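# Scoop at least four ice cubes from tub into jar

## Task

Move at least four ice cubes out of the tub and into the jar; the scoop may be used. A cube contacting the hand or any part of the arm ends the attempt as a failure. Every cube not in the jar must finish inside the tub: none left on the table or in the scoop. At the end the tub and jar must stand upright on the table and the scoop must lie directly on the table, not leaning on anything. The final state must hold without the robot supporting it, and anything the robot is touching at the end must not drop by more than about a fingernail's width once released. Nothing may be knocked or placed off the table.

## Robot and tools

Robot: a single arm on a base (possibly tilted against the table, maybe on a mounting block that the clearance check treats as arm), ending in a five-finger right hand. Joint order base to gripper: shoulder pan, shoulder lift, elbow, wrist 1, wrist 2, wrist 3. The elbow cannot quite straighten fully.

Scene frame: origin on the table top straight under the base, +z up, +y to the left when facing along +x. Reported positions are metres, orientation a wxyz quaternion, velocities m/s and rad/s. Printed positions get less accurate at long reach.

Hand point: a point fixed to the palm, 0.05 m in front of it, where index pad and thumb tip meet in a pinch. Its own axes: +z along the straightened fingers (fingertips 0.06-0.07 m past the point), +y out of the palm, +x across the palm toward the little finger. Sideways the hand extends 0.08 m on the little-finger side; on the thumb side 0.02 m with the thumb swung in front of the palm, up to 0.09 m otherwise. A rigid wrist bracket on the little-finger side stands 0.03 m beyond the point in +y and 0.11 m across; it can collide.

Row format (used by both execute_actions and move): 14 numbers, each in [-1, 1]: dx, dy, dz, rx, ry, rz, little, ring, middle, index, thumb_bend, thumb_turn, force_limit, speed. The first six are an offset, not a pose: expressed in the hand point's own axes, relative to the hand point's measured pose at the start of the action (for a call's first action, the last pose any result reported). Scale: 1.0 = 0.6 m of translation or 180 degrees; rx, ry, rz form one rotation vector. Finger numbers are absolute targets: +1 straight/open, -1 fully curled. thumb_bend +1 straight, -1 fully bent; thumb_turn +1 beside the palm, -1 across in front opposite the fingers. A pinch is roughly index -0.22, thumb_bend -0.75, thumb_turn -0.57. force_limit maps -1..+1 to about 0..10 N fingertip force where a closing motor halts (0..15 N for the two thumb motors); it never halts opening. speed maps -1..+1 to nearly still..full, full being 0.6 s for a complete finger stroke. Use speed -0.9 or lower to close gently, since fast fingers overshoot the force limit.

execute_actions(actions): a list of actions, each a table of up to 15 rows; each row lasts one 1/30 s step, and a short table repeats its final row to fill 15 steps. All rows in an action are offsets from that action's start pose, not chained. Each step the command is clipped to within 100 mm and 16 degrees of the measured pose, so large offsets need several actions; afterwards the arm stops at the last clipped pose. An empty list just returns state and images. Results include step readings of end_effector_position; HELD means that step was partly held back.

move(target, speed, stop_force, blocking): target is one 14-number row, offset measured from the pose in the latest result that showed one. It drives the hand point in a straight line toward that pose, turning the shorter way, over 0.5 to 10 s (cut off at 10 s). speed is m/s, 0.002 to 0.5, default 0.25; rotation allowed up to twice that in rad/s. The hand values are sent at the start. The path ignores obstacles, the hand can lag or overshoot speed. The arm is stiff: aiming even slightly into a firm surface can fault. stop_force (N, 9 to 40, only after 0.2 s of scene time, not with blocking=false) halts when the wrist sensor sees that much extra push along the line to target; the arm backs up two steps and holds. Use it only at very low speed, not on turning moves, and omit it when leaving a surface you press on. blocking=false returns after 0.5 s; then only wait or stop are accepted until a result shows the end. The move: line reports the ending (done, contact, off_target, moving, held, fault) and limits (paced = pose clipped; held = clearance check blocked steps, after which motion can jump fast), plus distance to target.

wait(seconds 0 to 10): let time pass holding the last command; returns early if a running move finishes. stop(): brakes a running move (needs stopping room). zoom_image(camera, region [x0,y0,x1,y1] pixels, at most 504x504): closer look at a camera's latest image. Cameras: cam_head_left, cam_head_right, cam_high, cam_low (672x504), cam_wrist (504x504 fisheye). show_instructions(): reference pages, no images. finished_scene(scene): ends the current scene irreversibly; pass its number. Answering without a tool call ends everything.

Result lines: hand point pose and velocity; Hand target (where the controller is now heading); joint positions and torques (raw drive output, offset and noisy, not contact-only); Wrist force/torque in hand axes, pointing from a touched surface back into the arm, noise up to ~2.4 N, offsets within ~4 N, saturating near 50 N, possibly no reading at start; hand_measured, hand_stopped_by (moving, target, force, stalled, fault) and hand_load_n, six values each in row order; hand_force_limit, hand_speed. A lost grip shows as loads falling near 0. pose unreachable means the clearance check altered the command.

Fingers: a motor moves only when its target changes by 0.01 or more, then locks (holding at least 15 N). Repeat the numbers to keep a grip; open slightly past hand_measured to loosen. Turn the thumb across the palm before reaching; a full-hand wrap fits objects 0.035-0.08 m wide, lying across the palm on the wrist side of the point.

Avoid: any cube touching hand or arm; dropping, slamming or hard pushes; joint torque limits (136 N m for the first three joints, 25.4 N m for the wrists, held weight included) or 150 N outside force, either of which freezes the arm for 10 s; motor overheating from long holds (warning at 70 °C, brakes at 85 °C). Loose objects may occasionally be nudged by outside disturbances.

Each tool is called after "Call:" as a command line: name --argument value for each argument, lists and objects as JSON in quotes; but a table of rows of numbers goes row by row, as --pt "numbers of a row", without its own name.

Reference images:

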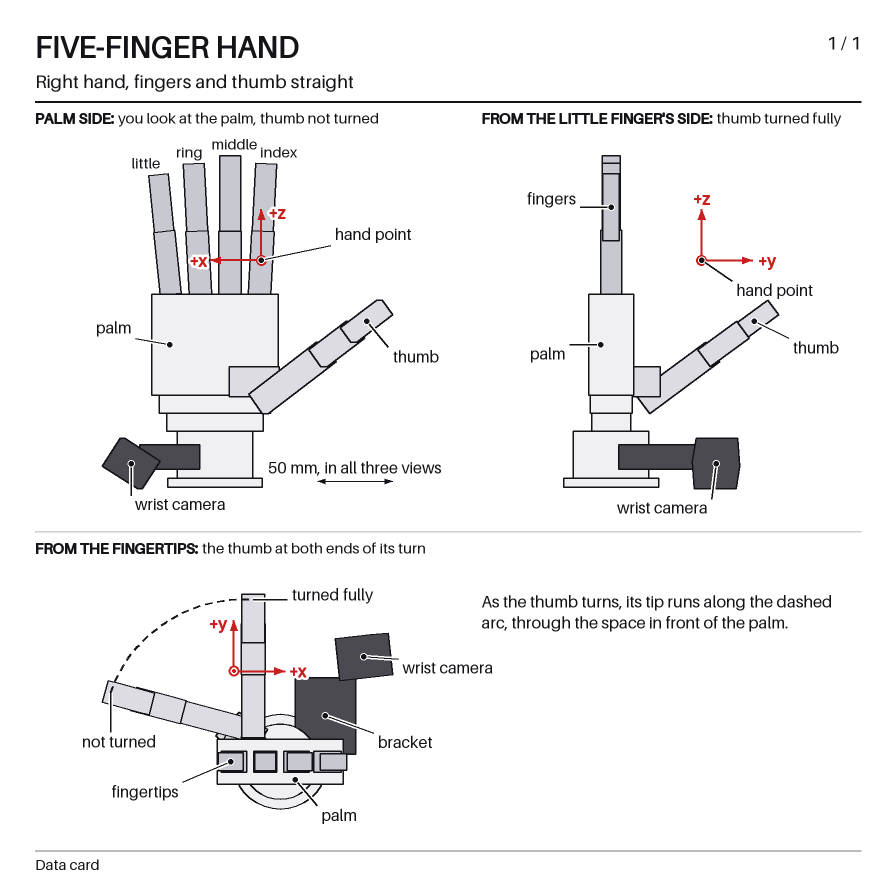

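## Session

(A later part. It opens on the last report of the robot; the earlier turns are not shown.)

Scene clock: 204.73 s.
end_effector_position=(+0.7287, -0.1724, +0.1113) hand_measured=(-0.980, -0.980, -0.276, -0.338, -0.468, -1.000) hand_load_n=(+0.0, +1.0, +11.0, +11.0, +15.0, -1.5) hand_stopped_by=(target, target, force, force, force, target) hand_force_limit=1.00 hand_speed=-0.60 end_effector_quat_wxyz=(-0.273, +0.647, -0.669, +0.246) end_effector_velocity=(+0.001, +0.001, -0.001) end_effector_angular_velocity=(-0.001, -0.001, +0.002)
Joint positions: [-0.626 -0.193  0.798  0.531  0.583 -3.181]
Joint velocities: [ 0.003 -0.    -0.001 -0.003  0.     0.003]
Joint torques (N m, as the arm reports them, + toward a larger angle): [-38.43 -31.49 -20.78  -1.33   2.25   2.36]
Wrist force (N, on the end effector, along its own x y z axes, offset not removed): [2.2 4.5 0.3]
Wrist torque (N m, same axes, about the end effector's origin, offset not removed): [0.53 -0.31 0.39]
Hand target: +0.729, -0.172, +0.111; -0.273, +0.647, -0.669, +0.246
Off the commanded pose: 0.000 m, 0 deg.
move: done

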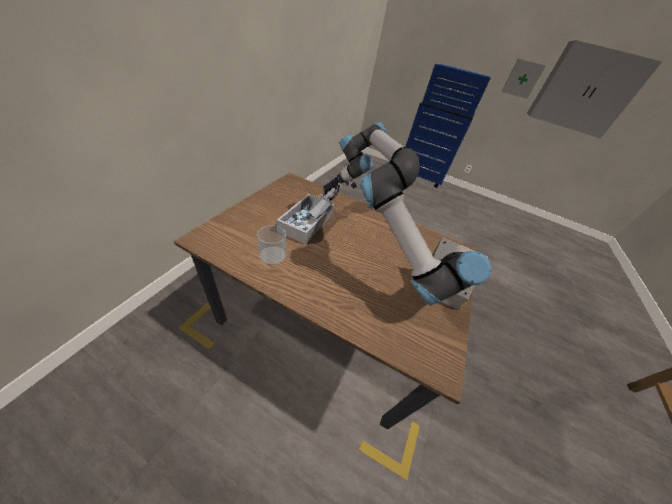

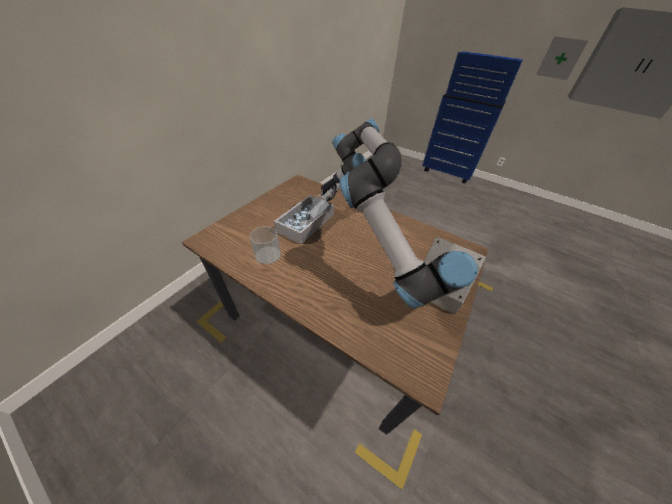

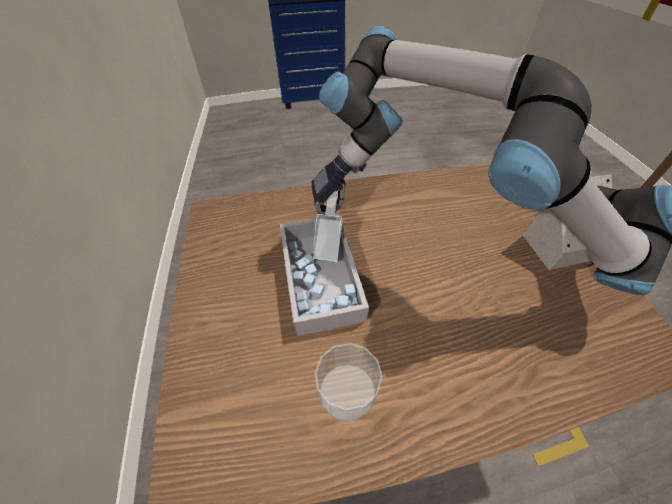

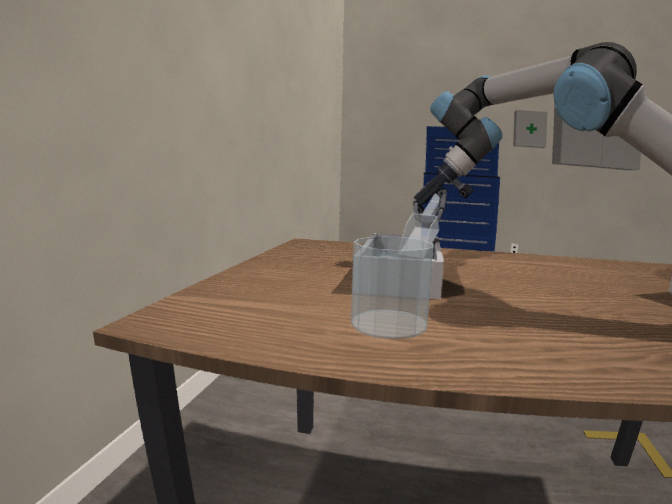

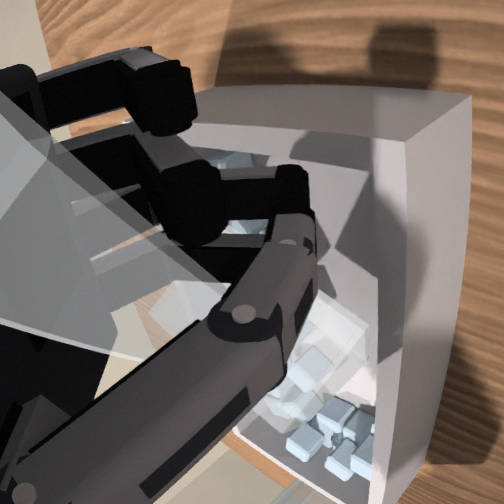

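Still high, it seems. Down 2 cm more, slightly −x.

Call:
move --target '[0.002,0.03,0.018,0,0,0,-0.98,-0.98,-1,-1,-1,-1,1,-0.6]' --speed 0.02

Call:
zoom_image --camera "cam_head_left" --region '[250, 160, 390, 270]'

Call:
zoom_image --camera "cam_high" --region '[250, 150, 430, 340]'

Scene clock: 213.10 s.
end_effector_position=(+0.7230, -0.1725, +0.0912) hand_measured=(-0.980, -0.980, -0.276, -0.338, -0.468, -1.000) hand_load_n=(+0.0, +0.0, +11.0, +11.0, +15.0, -1.5) hand_stopped_by=(target, target, force, force, force, target) hand_force_limit=1.00 hand_speed=-0.60 end_effector_quat_wxyz=(-0.273, +0.647, -0.669, +0.246) end_effector_velocity=(-0.001, +0.000, -0.002) end_effector_angular_velocity=(-0.001, -0.000, +0.000)
Joint positions: [-0.614 -0.2    0.854  0.464  0.588 -3.161]
Joint velocities: [ 0.001 -0.001  0.006 -0.006  0.001  0.001]
Joint torques (N m, as the arm reports them, + toward a larger angle): [-37.38 -60.32  -6.67  -1.35   2.22   2.5 ]
Wrist force (N, on the end effector, along its own x y z axes, offset not removed): [1.2 1.6 2.8]
Wrist torque (N m, same axes, about the end effector's origin, offset not removed): [0.12 -0.23 0.11]
Hand target: +0.723, -0.173, +0.091; -0.273, +0.647, -0.669, +0.246
Off the commanded pose: 0.000 m, 0 deg.
move: done

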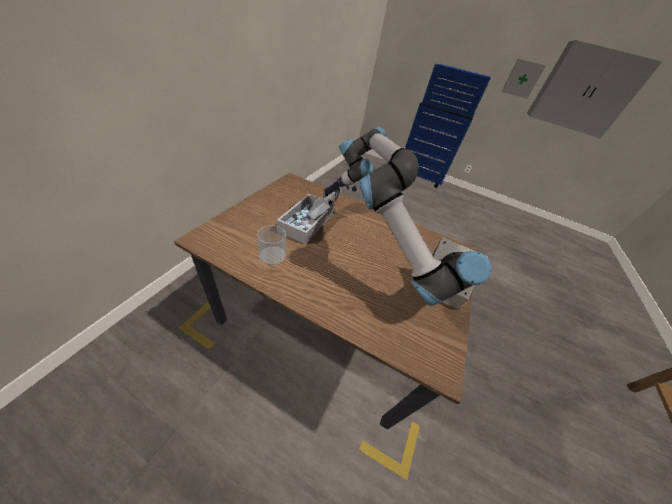

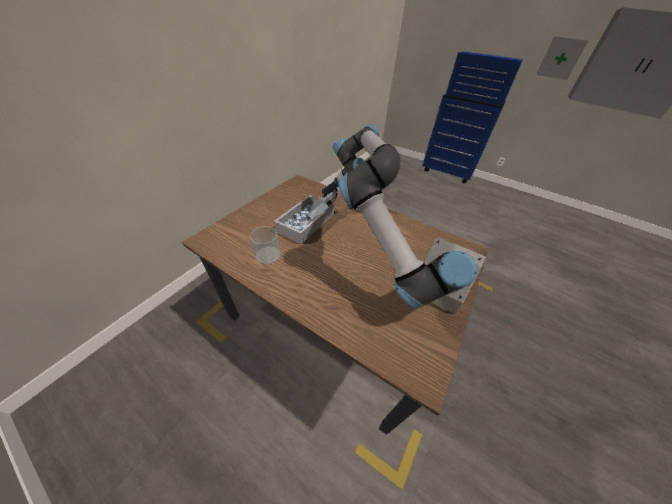

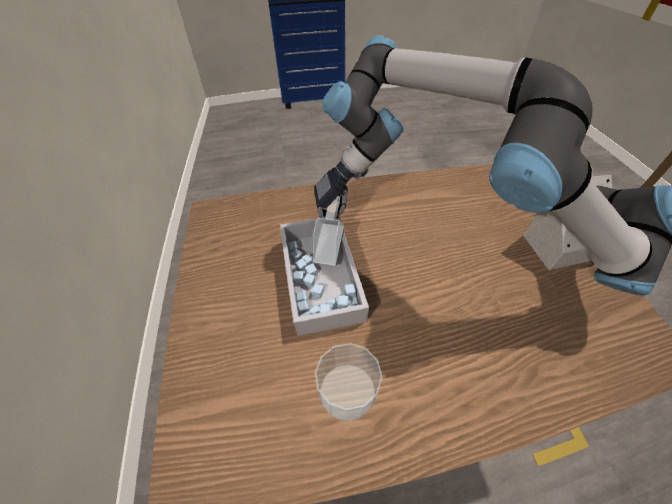

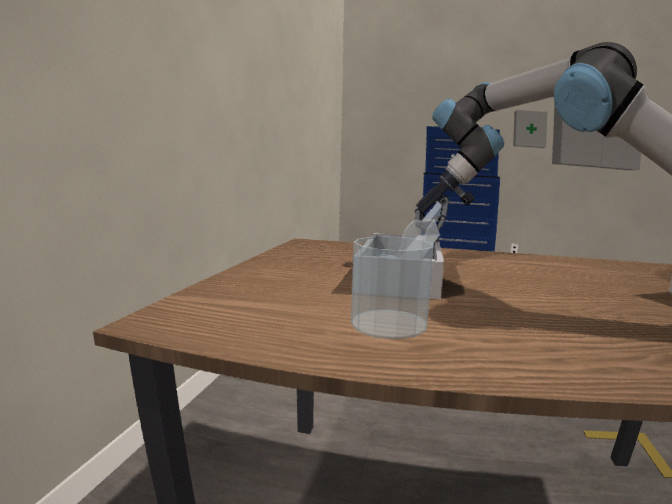

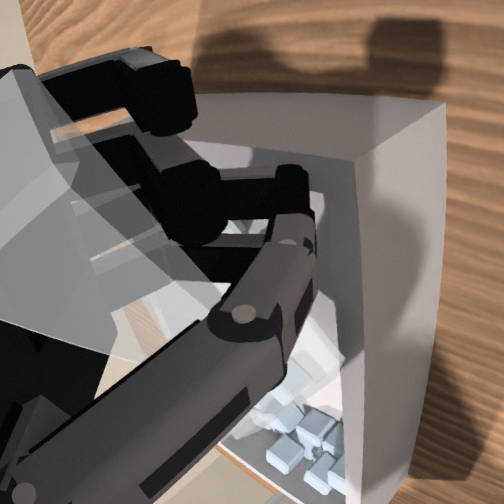

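Region (250, 160, 390, 270) of cam_head_left's 672x504 image, scaled by 3.600, with more detail than that image has; it fills the top 396 rows of this view, and the rest is white.

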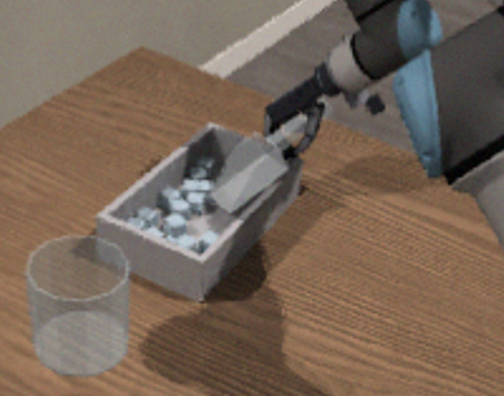

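Region (250, 150, 430, 340) of cam_high's 672x504 image, scaled by 2.653, with more detail than that image has; it fills the left 477 columns of this view, and the rest is white.

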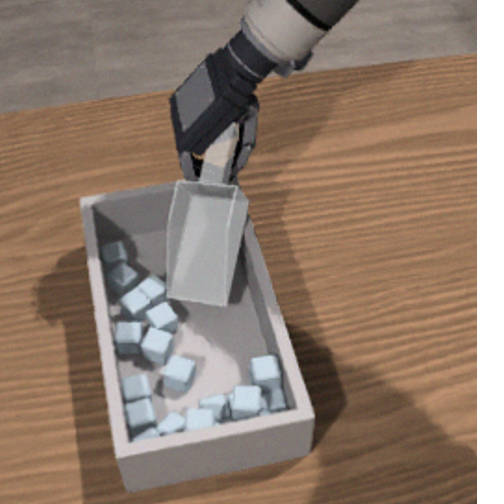

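Call:
move --target '[0,-0.065,0.015,0.071,-0.054,-0.091,-0.98,-0.98,-1,-1,-1,-1,1,-0.6]' --speed 0.08

Call:
zoom_image --camera "cam_head_left" --region '[250, 160, 390, 270]'

Call:
zoom_image --camera "cam_high" --region '[250, 150, 430, 340]'

Call:
zoom_image --camera "cam_low" --region '[350, 160, 510, 280]'

Scene clock: 227.20 s.
end_effector_position=(+0.7577, -0.1740, +0.1112) hand_measured=(-0.980, -0.980, -0.276, -0.338, -0.468, -1.000) hand_load_n=(+0.0, +0.0, +11.0, +11.0, +15.0, -1.5) hand_stopped_by=(target, target, force, force, force, target) hand_force_limit=1.00 hand_speed=-0.60 end_effector_quat_wxyz=(-0.360, +0.719, -0.514, +0.299) end_effector_velocity=(+0.001, +0.001, +0.001) end_effector_angular_velocity=(-0.001, -0.007, +0.006)
Joint positions: [-0.63  -0.255  0.968 -0.047  0.412 -3.053]
Joint velocities: [ 0.001 -0.004  0.007 -0.022 -0.002  0.011]
Joint torques (N m, as the arm reports them, + toward a larger angle): [-51.82 -59.75  -7.59  -2.24  -2.56   2.6 ]
Wrist force (N, on the end effector, along its own x y z axes, offset not removed): [4.1 2.6 1.1]
Wrist torque (N m, same axes, about the end effector's origin, offset not removed): [0.25 -0.56 0.44]
Hand target: +0.758, -0.174, +0.111; -0.360, +0.719, -0.513, +0.299
Off the commanded pose: 0.000 m, 0 deg.
move: done

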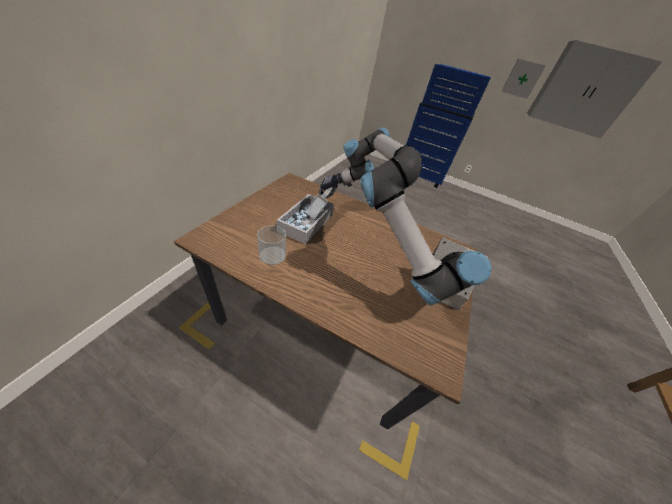

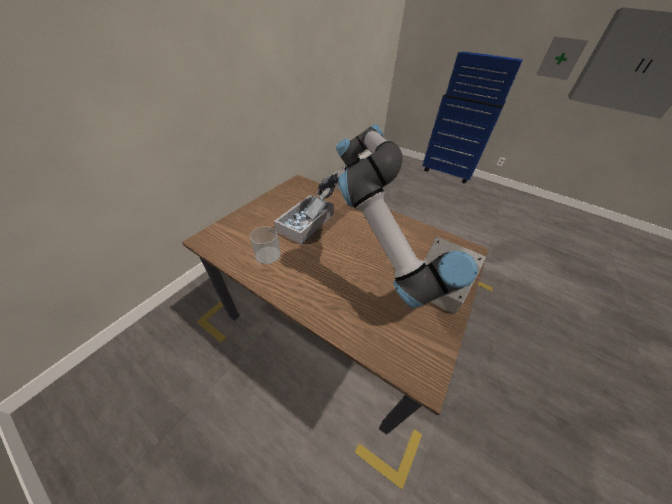

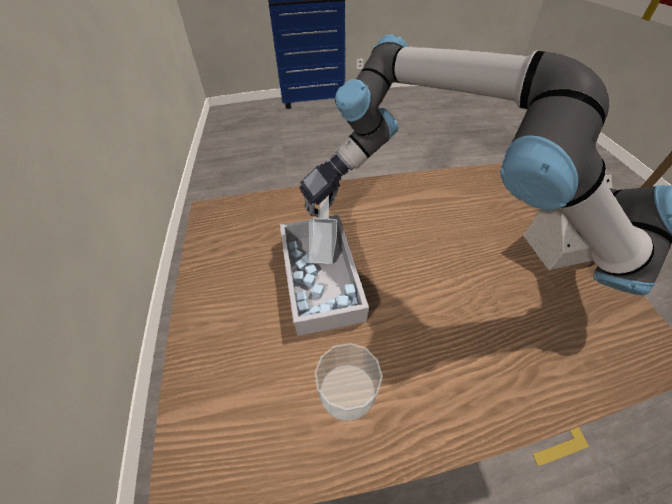

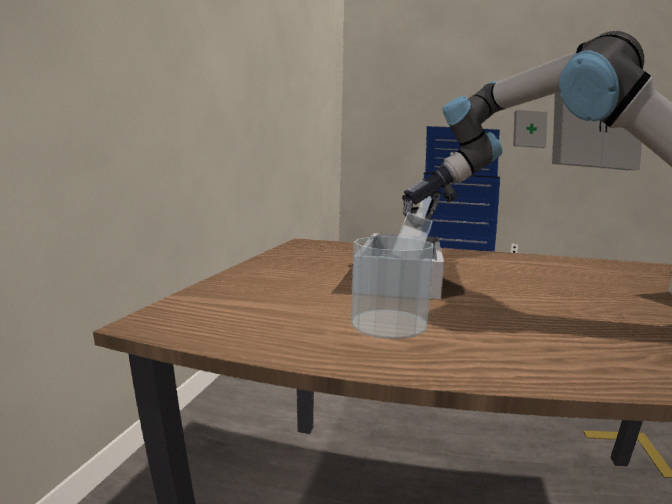

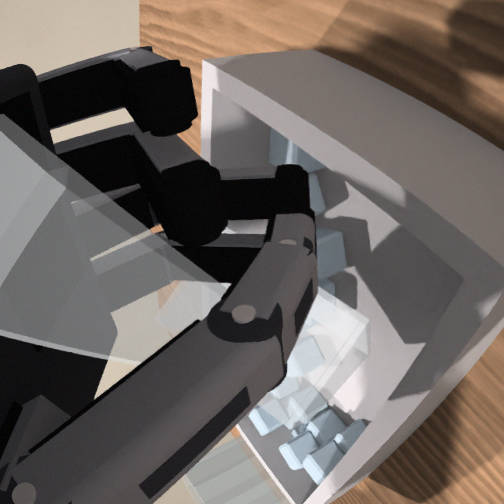

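Region (250, 160, 390, 270) of cam_head_left's 672x504 image, scaled by 3.600, with more detail than that image has; it fills the top 396 rows of this view, and the rest is white.

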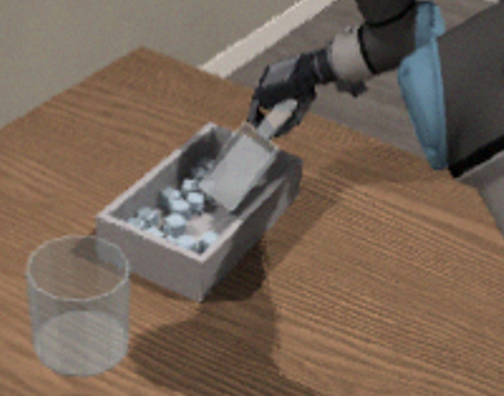

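Region (250, 150, 430, 340) of cam_high's 672x504 image, scaled by 2.653, with more detail than that image has; it fills the left 477 columns of this view, and the rest is white.

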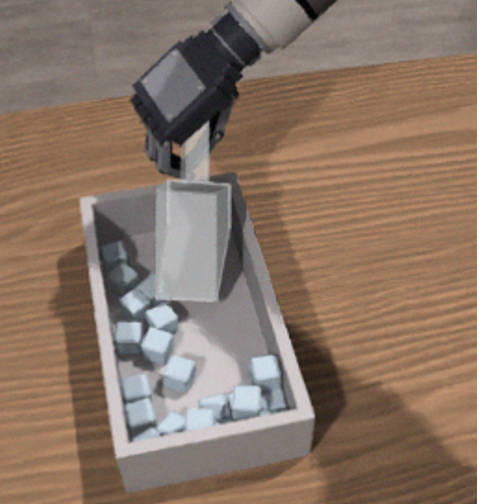

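Region (350, 160, 510, 280) of cam_low's 672x504 image, scaled by 3.150, with more detail than that image has; it fills the top 378 rows of this view, and the rest is white.

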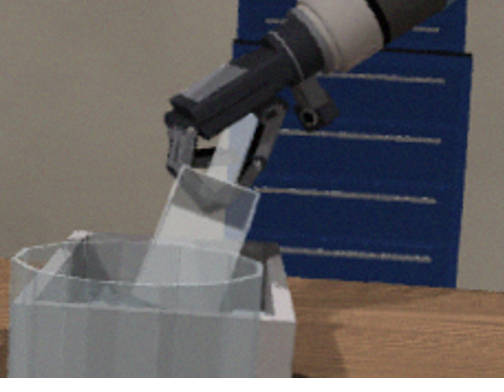

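Call:
move --target '[-0.003,0.034,0.023,-0.095,-0.021,0.021,-0.98,-0.98,-1,-1,-1,-1,1,-0.6]' --speed 0.06

Call:
zoom_image --camera "cam_head_left" --region '[250, 160, 390, 270]'

Call:
zoom_image --camera "cam_high" --region '[250, 150, 430, 340]'

Call:
zoom_image --camera "cam_low" --region '[350, 160, 510, 280]'

Scene clock: 240.57 s.
end_effector_position=(+0.7565, -0.1731, +0.0864) hand_measured=(-0.980, -0.980, -0.276, -0.338, -0.468, -1.000) hand_load_n=(+0.0, +0.0, +5.0, +10.0, +15.5, -2.0) hand_stopped_by=(target, target, force, force, force, target) hand_force_limit=1.00 hand_speed=-0.60 end_effector_quat_wxyz=(-0.280, +0.751, -0.563, +0.202) end_effector_velocity=(+0.001, +0.002, -0.002) end_effector_angular_velocity=(-0.006, +0.004, -0.000)
Joint positions: [-0.588  0.21   0.036  1.009  0.436 -3.519]
Joint velocities: [ 0.006  0.012 -0.03   0.016  0.007  0.001]
Joint torques (N m, as the arm reports them, + toward a larger angle): [-13.39  -0.47  -3.41   4.85   4.72   0.33]
Wrist force (N, on the end effector, along its own x y z axes, offset not removed): [7.4 -41.5 -23.0]
Wrist torque (N m, same axes, about the end effector's origin, offset not removed): [0.15 0.12 -0.70]
Hand target: +0.756, -0.173, +0.086; -0.280, +0.751, -0.563, +0.202
Off the commanded pose: 0.001 m, 2 deg.
elbow stopped short: the move would have taken joint 3 (elbow) straighter than the controller allows; a more bent joint 3 avoids this.
move: done

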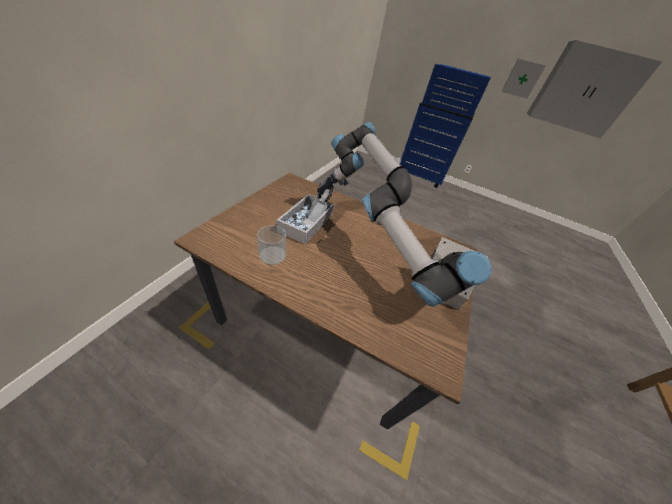

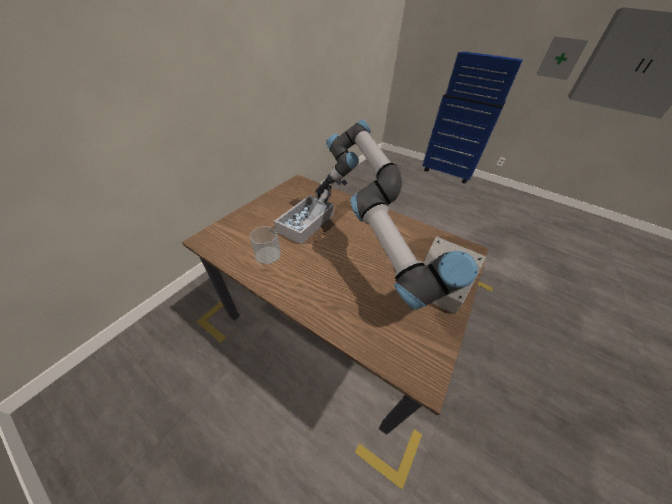

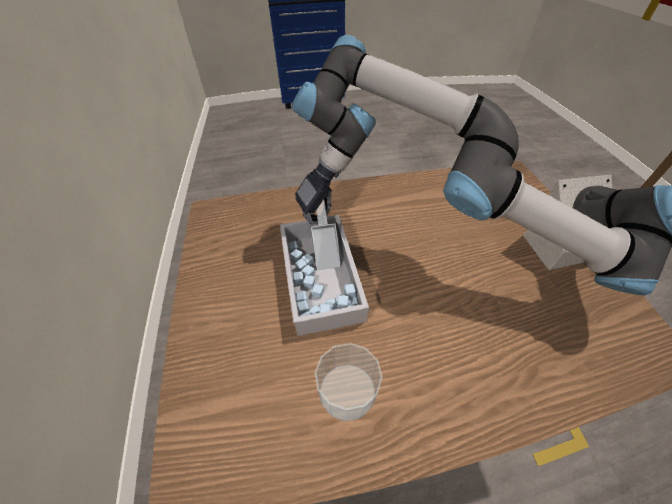

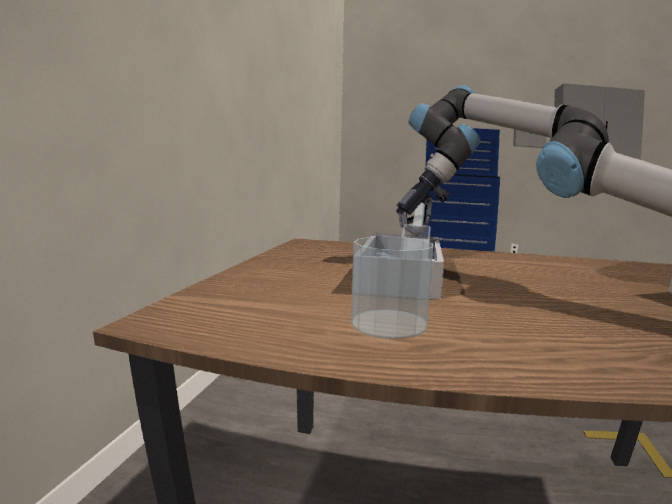

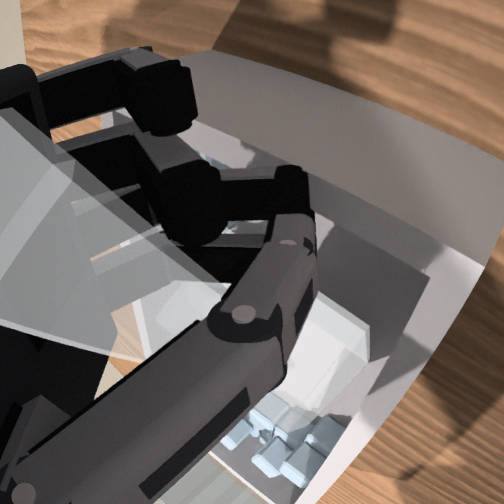

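Region (250, 160, 390, 270) of cam_head_left's 672x504 image, scaled by 3.600, with more detail than that image has; it fills the top 396 rows of this view, and the rest is white.

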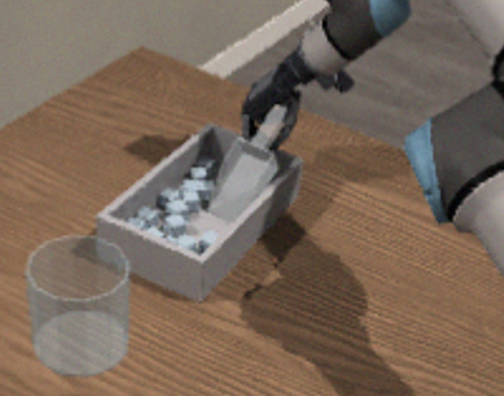

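Region (250, 150, 430, 340) of cam_high's 672x504 image, scaled by 2.653, with more detail than that image has; it fills the left 477 columns of this view, and the rest is white.

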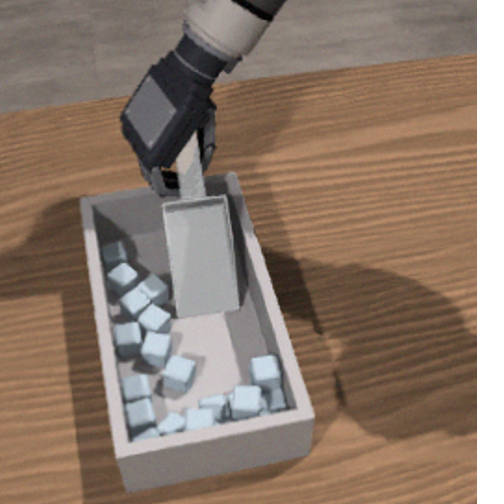

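Region (350, 160, 510, 280) of cam_low's 672x504 image, scaled by 3.150, with more detail than that image has; it fills the top 378 rows of this view, and the rest is white.

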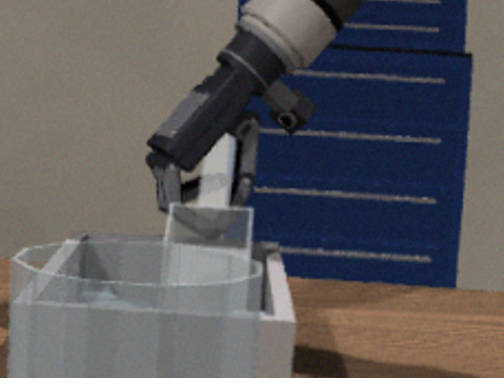

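Call:
move --target '[0,-0.09,-0.11,0.06,0,0,-0.98,-0.98,-1,-1,-1,-1,1,-0.6]' --speed 0.06

Call:
move --target '[-0.07,0.16,-0.19,-0.03,-0.07,0.07,-0.98,-0.98,-1,-1,-1,-1,1,-0.6]' --speed 0.1

Call:
zoom_image --camera "cam_low" --region '[400, 140, 600, 290]'

Scene clock: 256.73 s.
end_effector_position=(+0.7554, -0.1748, +0.1716) hand_measured=(-0.980, -0.980, -0.276, -0.338, -0.468, -1.000) hand_load_n=(+0.0, +0.0, +11.0, +11.0, +15.0, -1.5) hand_stopped_by=(target, target, force, force, force, target) hand_force_limit=1.00 hand_speed=-0.60 end_effector_quat_wxyz=(-0.349, +0.721, -0.541, +0.254) end_effector_velocity=(-0.000, -0.000, +0.001) end_effector_angular_velocity=(+0.002, -0.008, -0.003)
Joint positions: [-0.682 -0.124  0.6    0.508  0.344 -3.301]
Joint velocities: [-0.002 -0.014  0.027 -0.033  0.     0.02 ]
Joint torques (N m, as the arm reports them, + toward a larger angle): [-51.15 -63.2   -8.01  -1.38  -2.84   2.79]
Wrist force (N, on the end effector, along its own x y z axes, offset not removed): [1.7 1.9 -1.0]
Wrist torque (N m, same axes, about the end effector's origin, offset not removed): [0.11 -0.20 0.14]
Hand target: +0.755, -0.175, +0.172; -0.349, +0.721, -0.541, +0.254
Off the commanded pose: 0.000 m, 0 deg.
move: done

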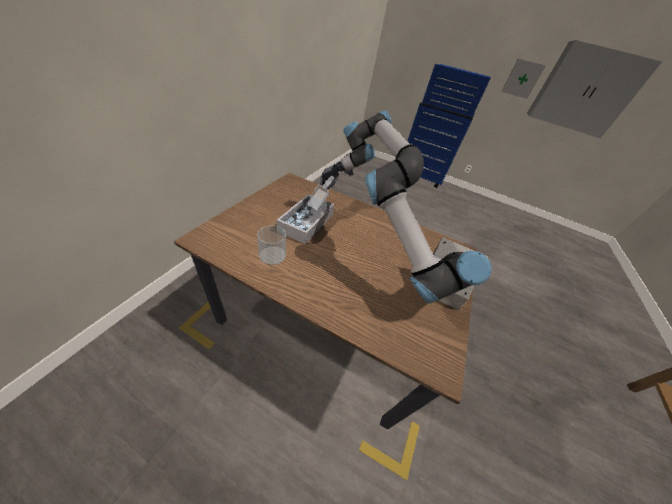

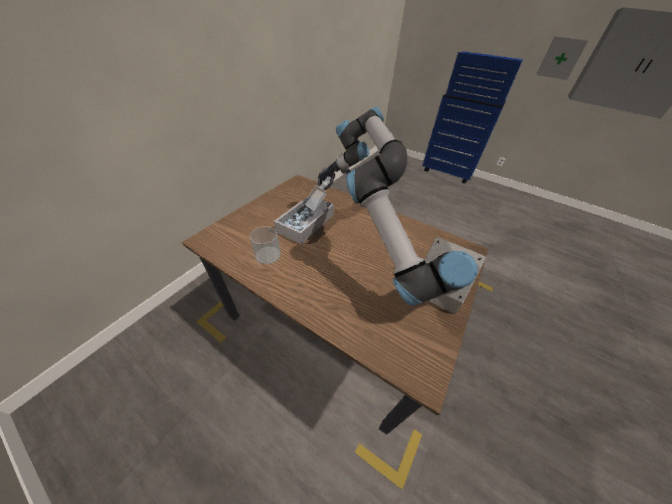

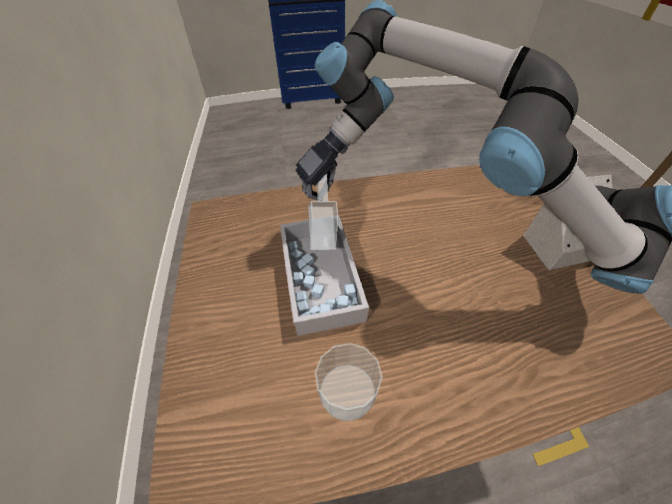

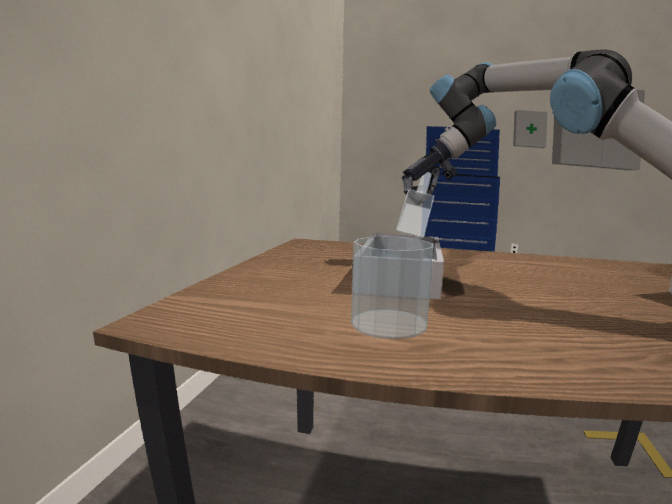

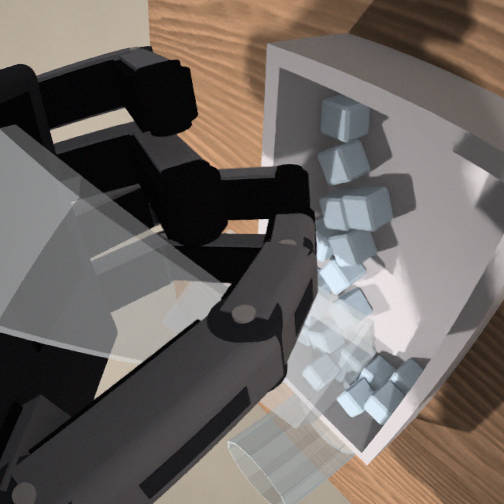

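Scene clock: 258.93 s.
end_effector_position=(+0.6003, -0.1770, +0.1688) hand_measured=(-0.980, -0.980, -0.276, -0.338, -0.468, -1.000) hand_load_n=(+0.0, +0.0, +11.0, +11.0, +15.0, -1.5) hand_stopped_by=(target, target, force, force, force, target) hand_force_limit=1.00 hand_speed=-0.60 end_effector_quat_wxyz=(-0.397, +0.697, -0.587, +0.108) end_effector_velocity=(-0.000, +0.001, -0.001) end_effector_angular_velocity=(+0.006, +0.005, +0.010)
Joint positions: [-0.846  0.008  0.869  1.515  0.244 -4.484]
Joint velocities: [ 0.002  0.009 -0.004  0.04   0.002 -0.044]
Joint torques (N m, as the arm reports them, + toward a larger angle): [-31.8  -36.99 -18.98   4.5    1.24  -2.53]
Wrist force (N, on the end effector, along its own x y z axes, offset not removed): [-0.7 3.1 2.3]
Wrist torque (N m, same axes, about the end effector's origin, offset not removed): [0.34 0.20 -0.02]
Hand target: +0.600, -0.177, +0.169; -0.397, +0.697, -0.587, +0.107
Off the commanded pose: 0.000 m, 0 deg.
move: done

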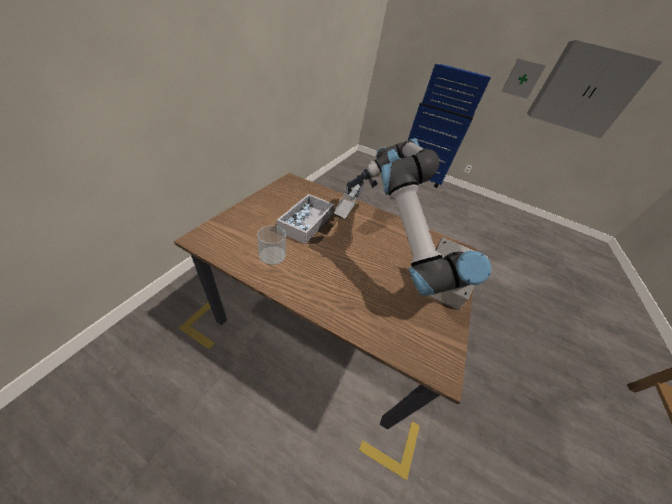

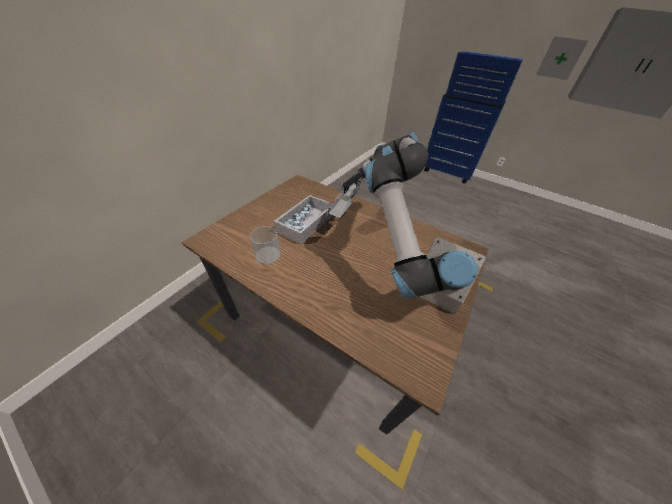

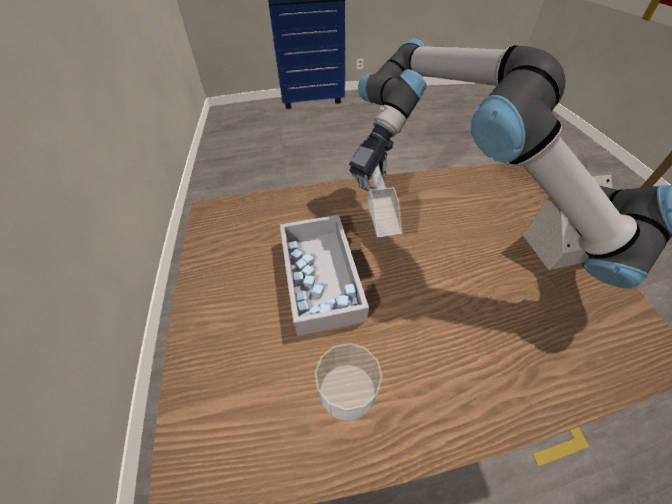

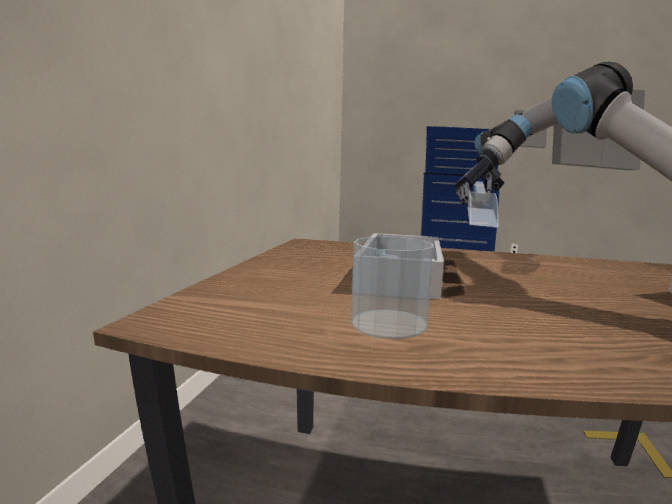

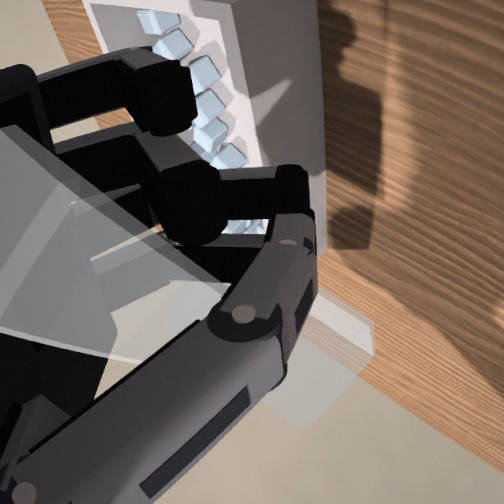

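Region (400, 140, 600, 290) of cam_low's 672x504 image, scaled by 2.520, with more detail than that image has; it fills the top 378 rows of this view, and the rest is white.

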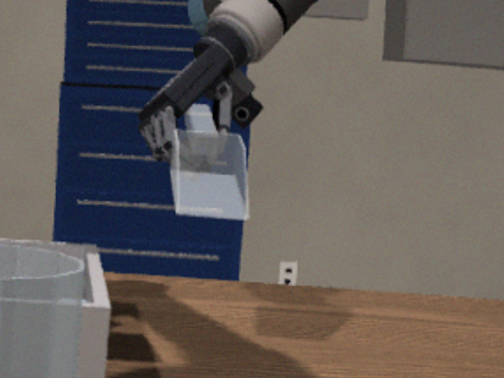

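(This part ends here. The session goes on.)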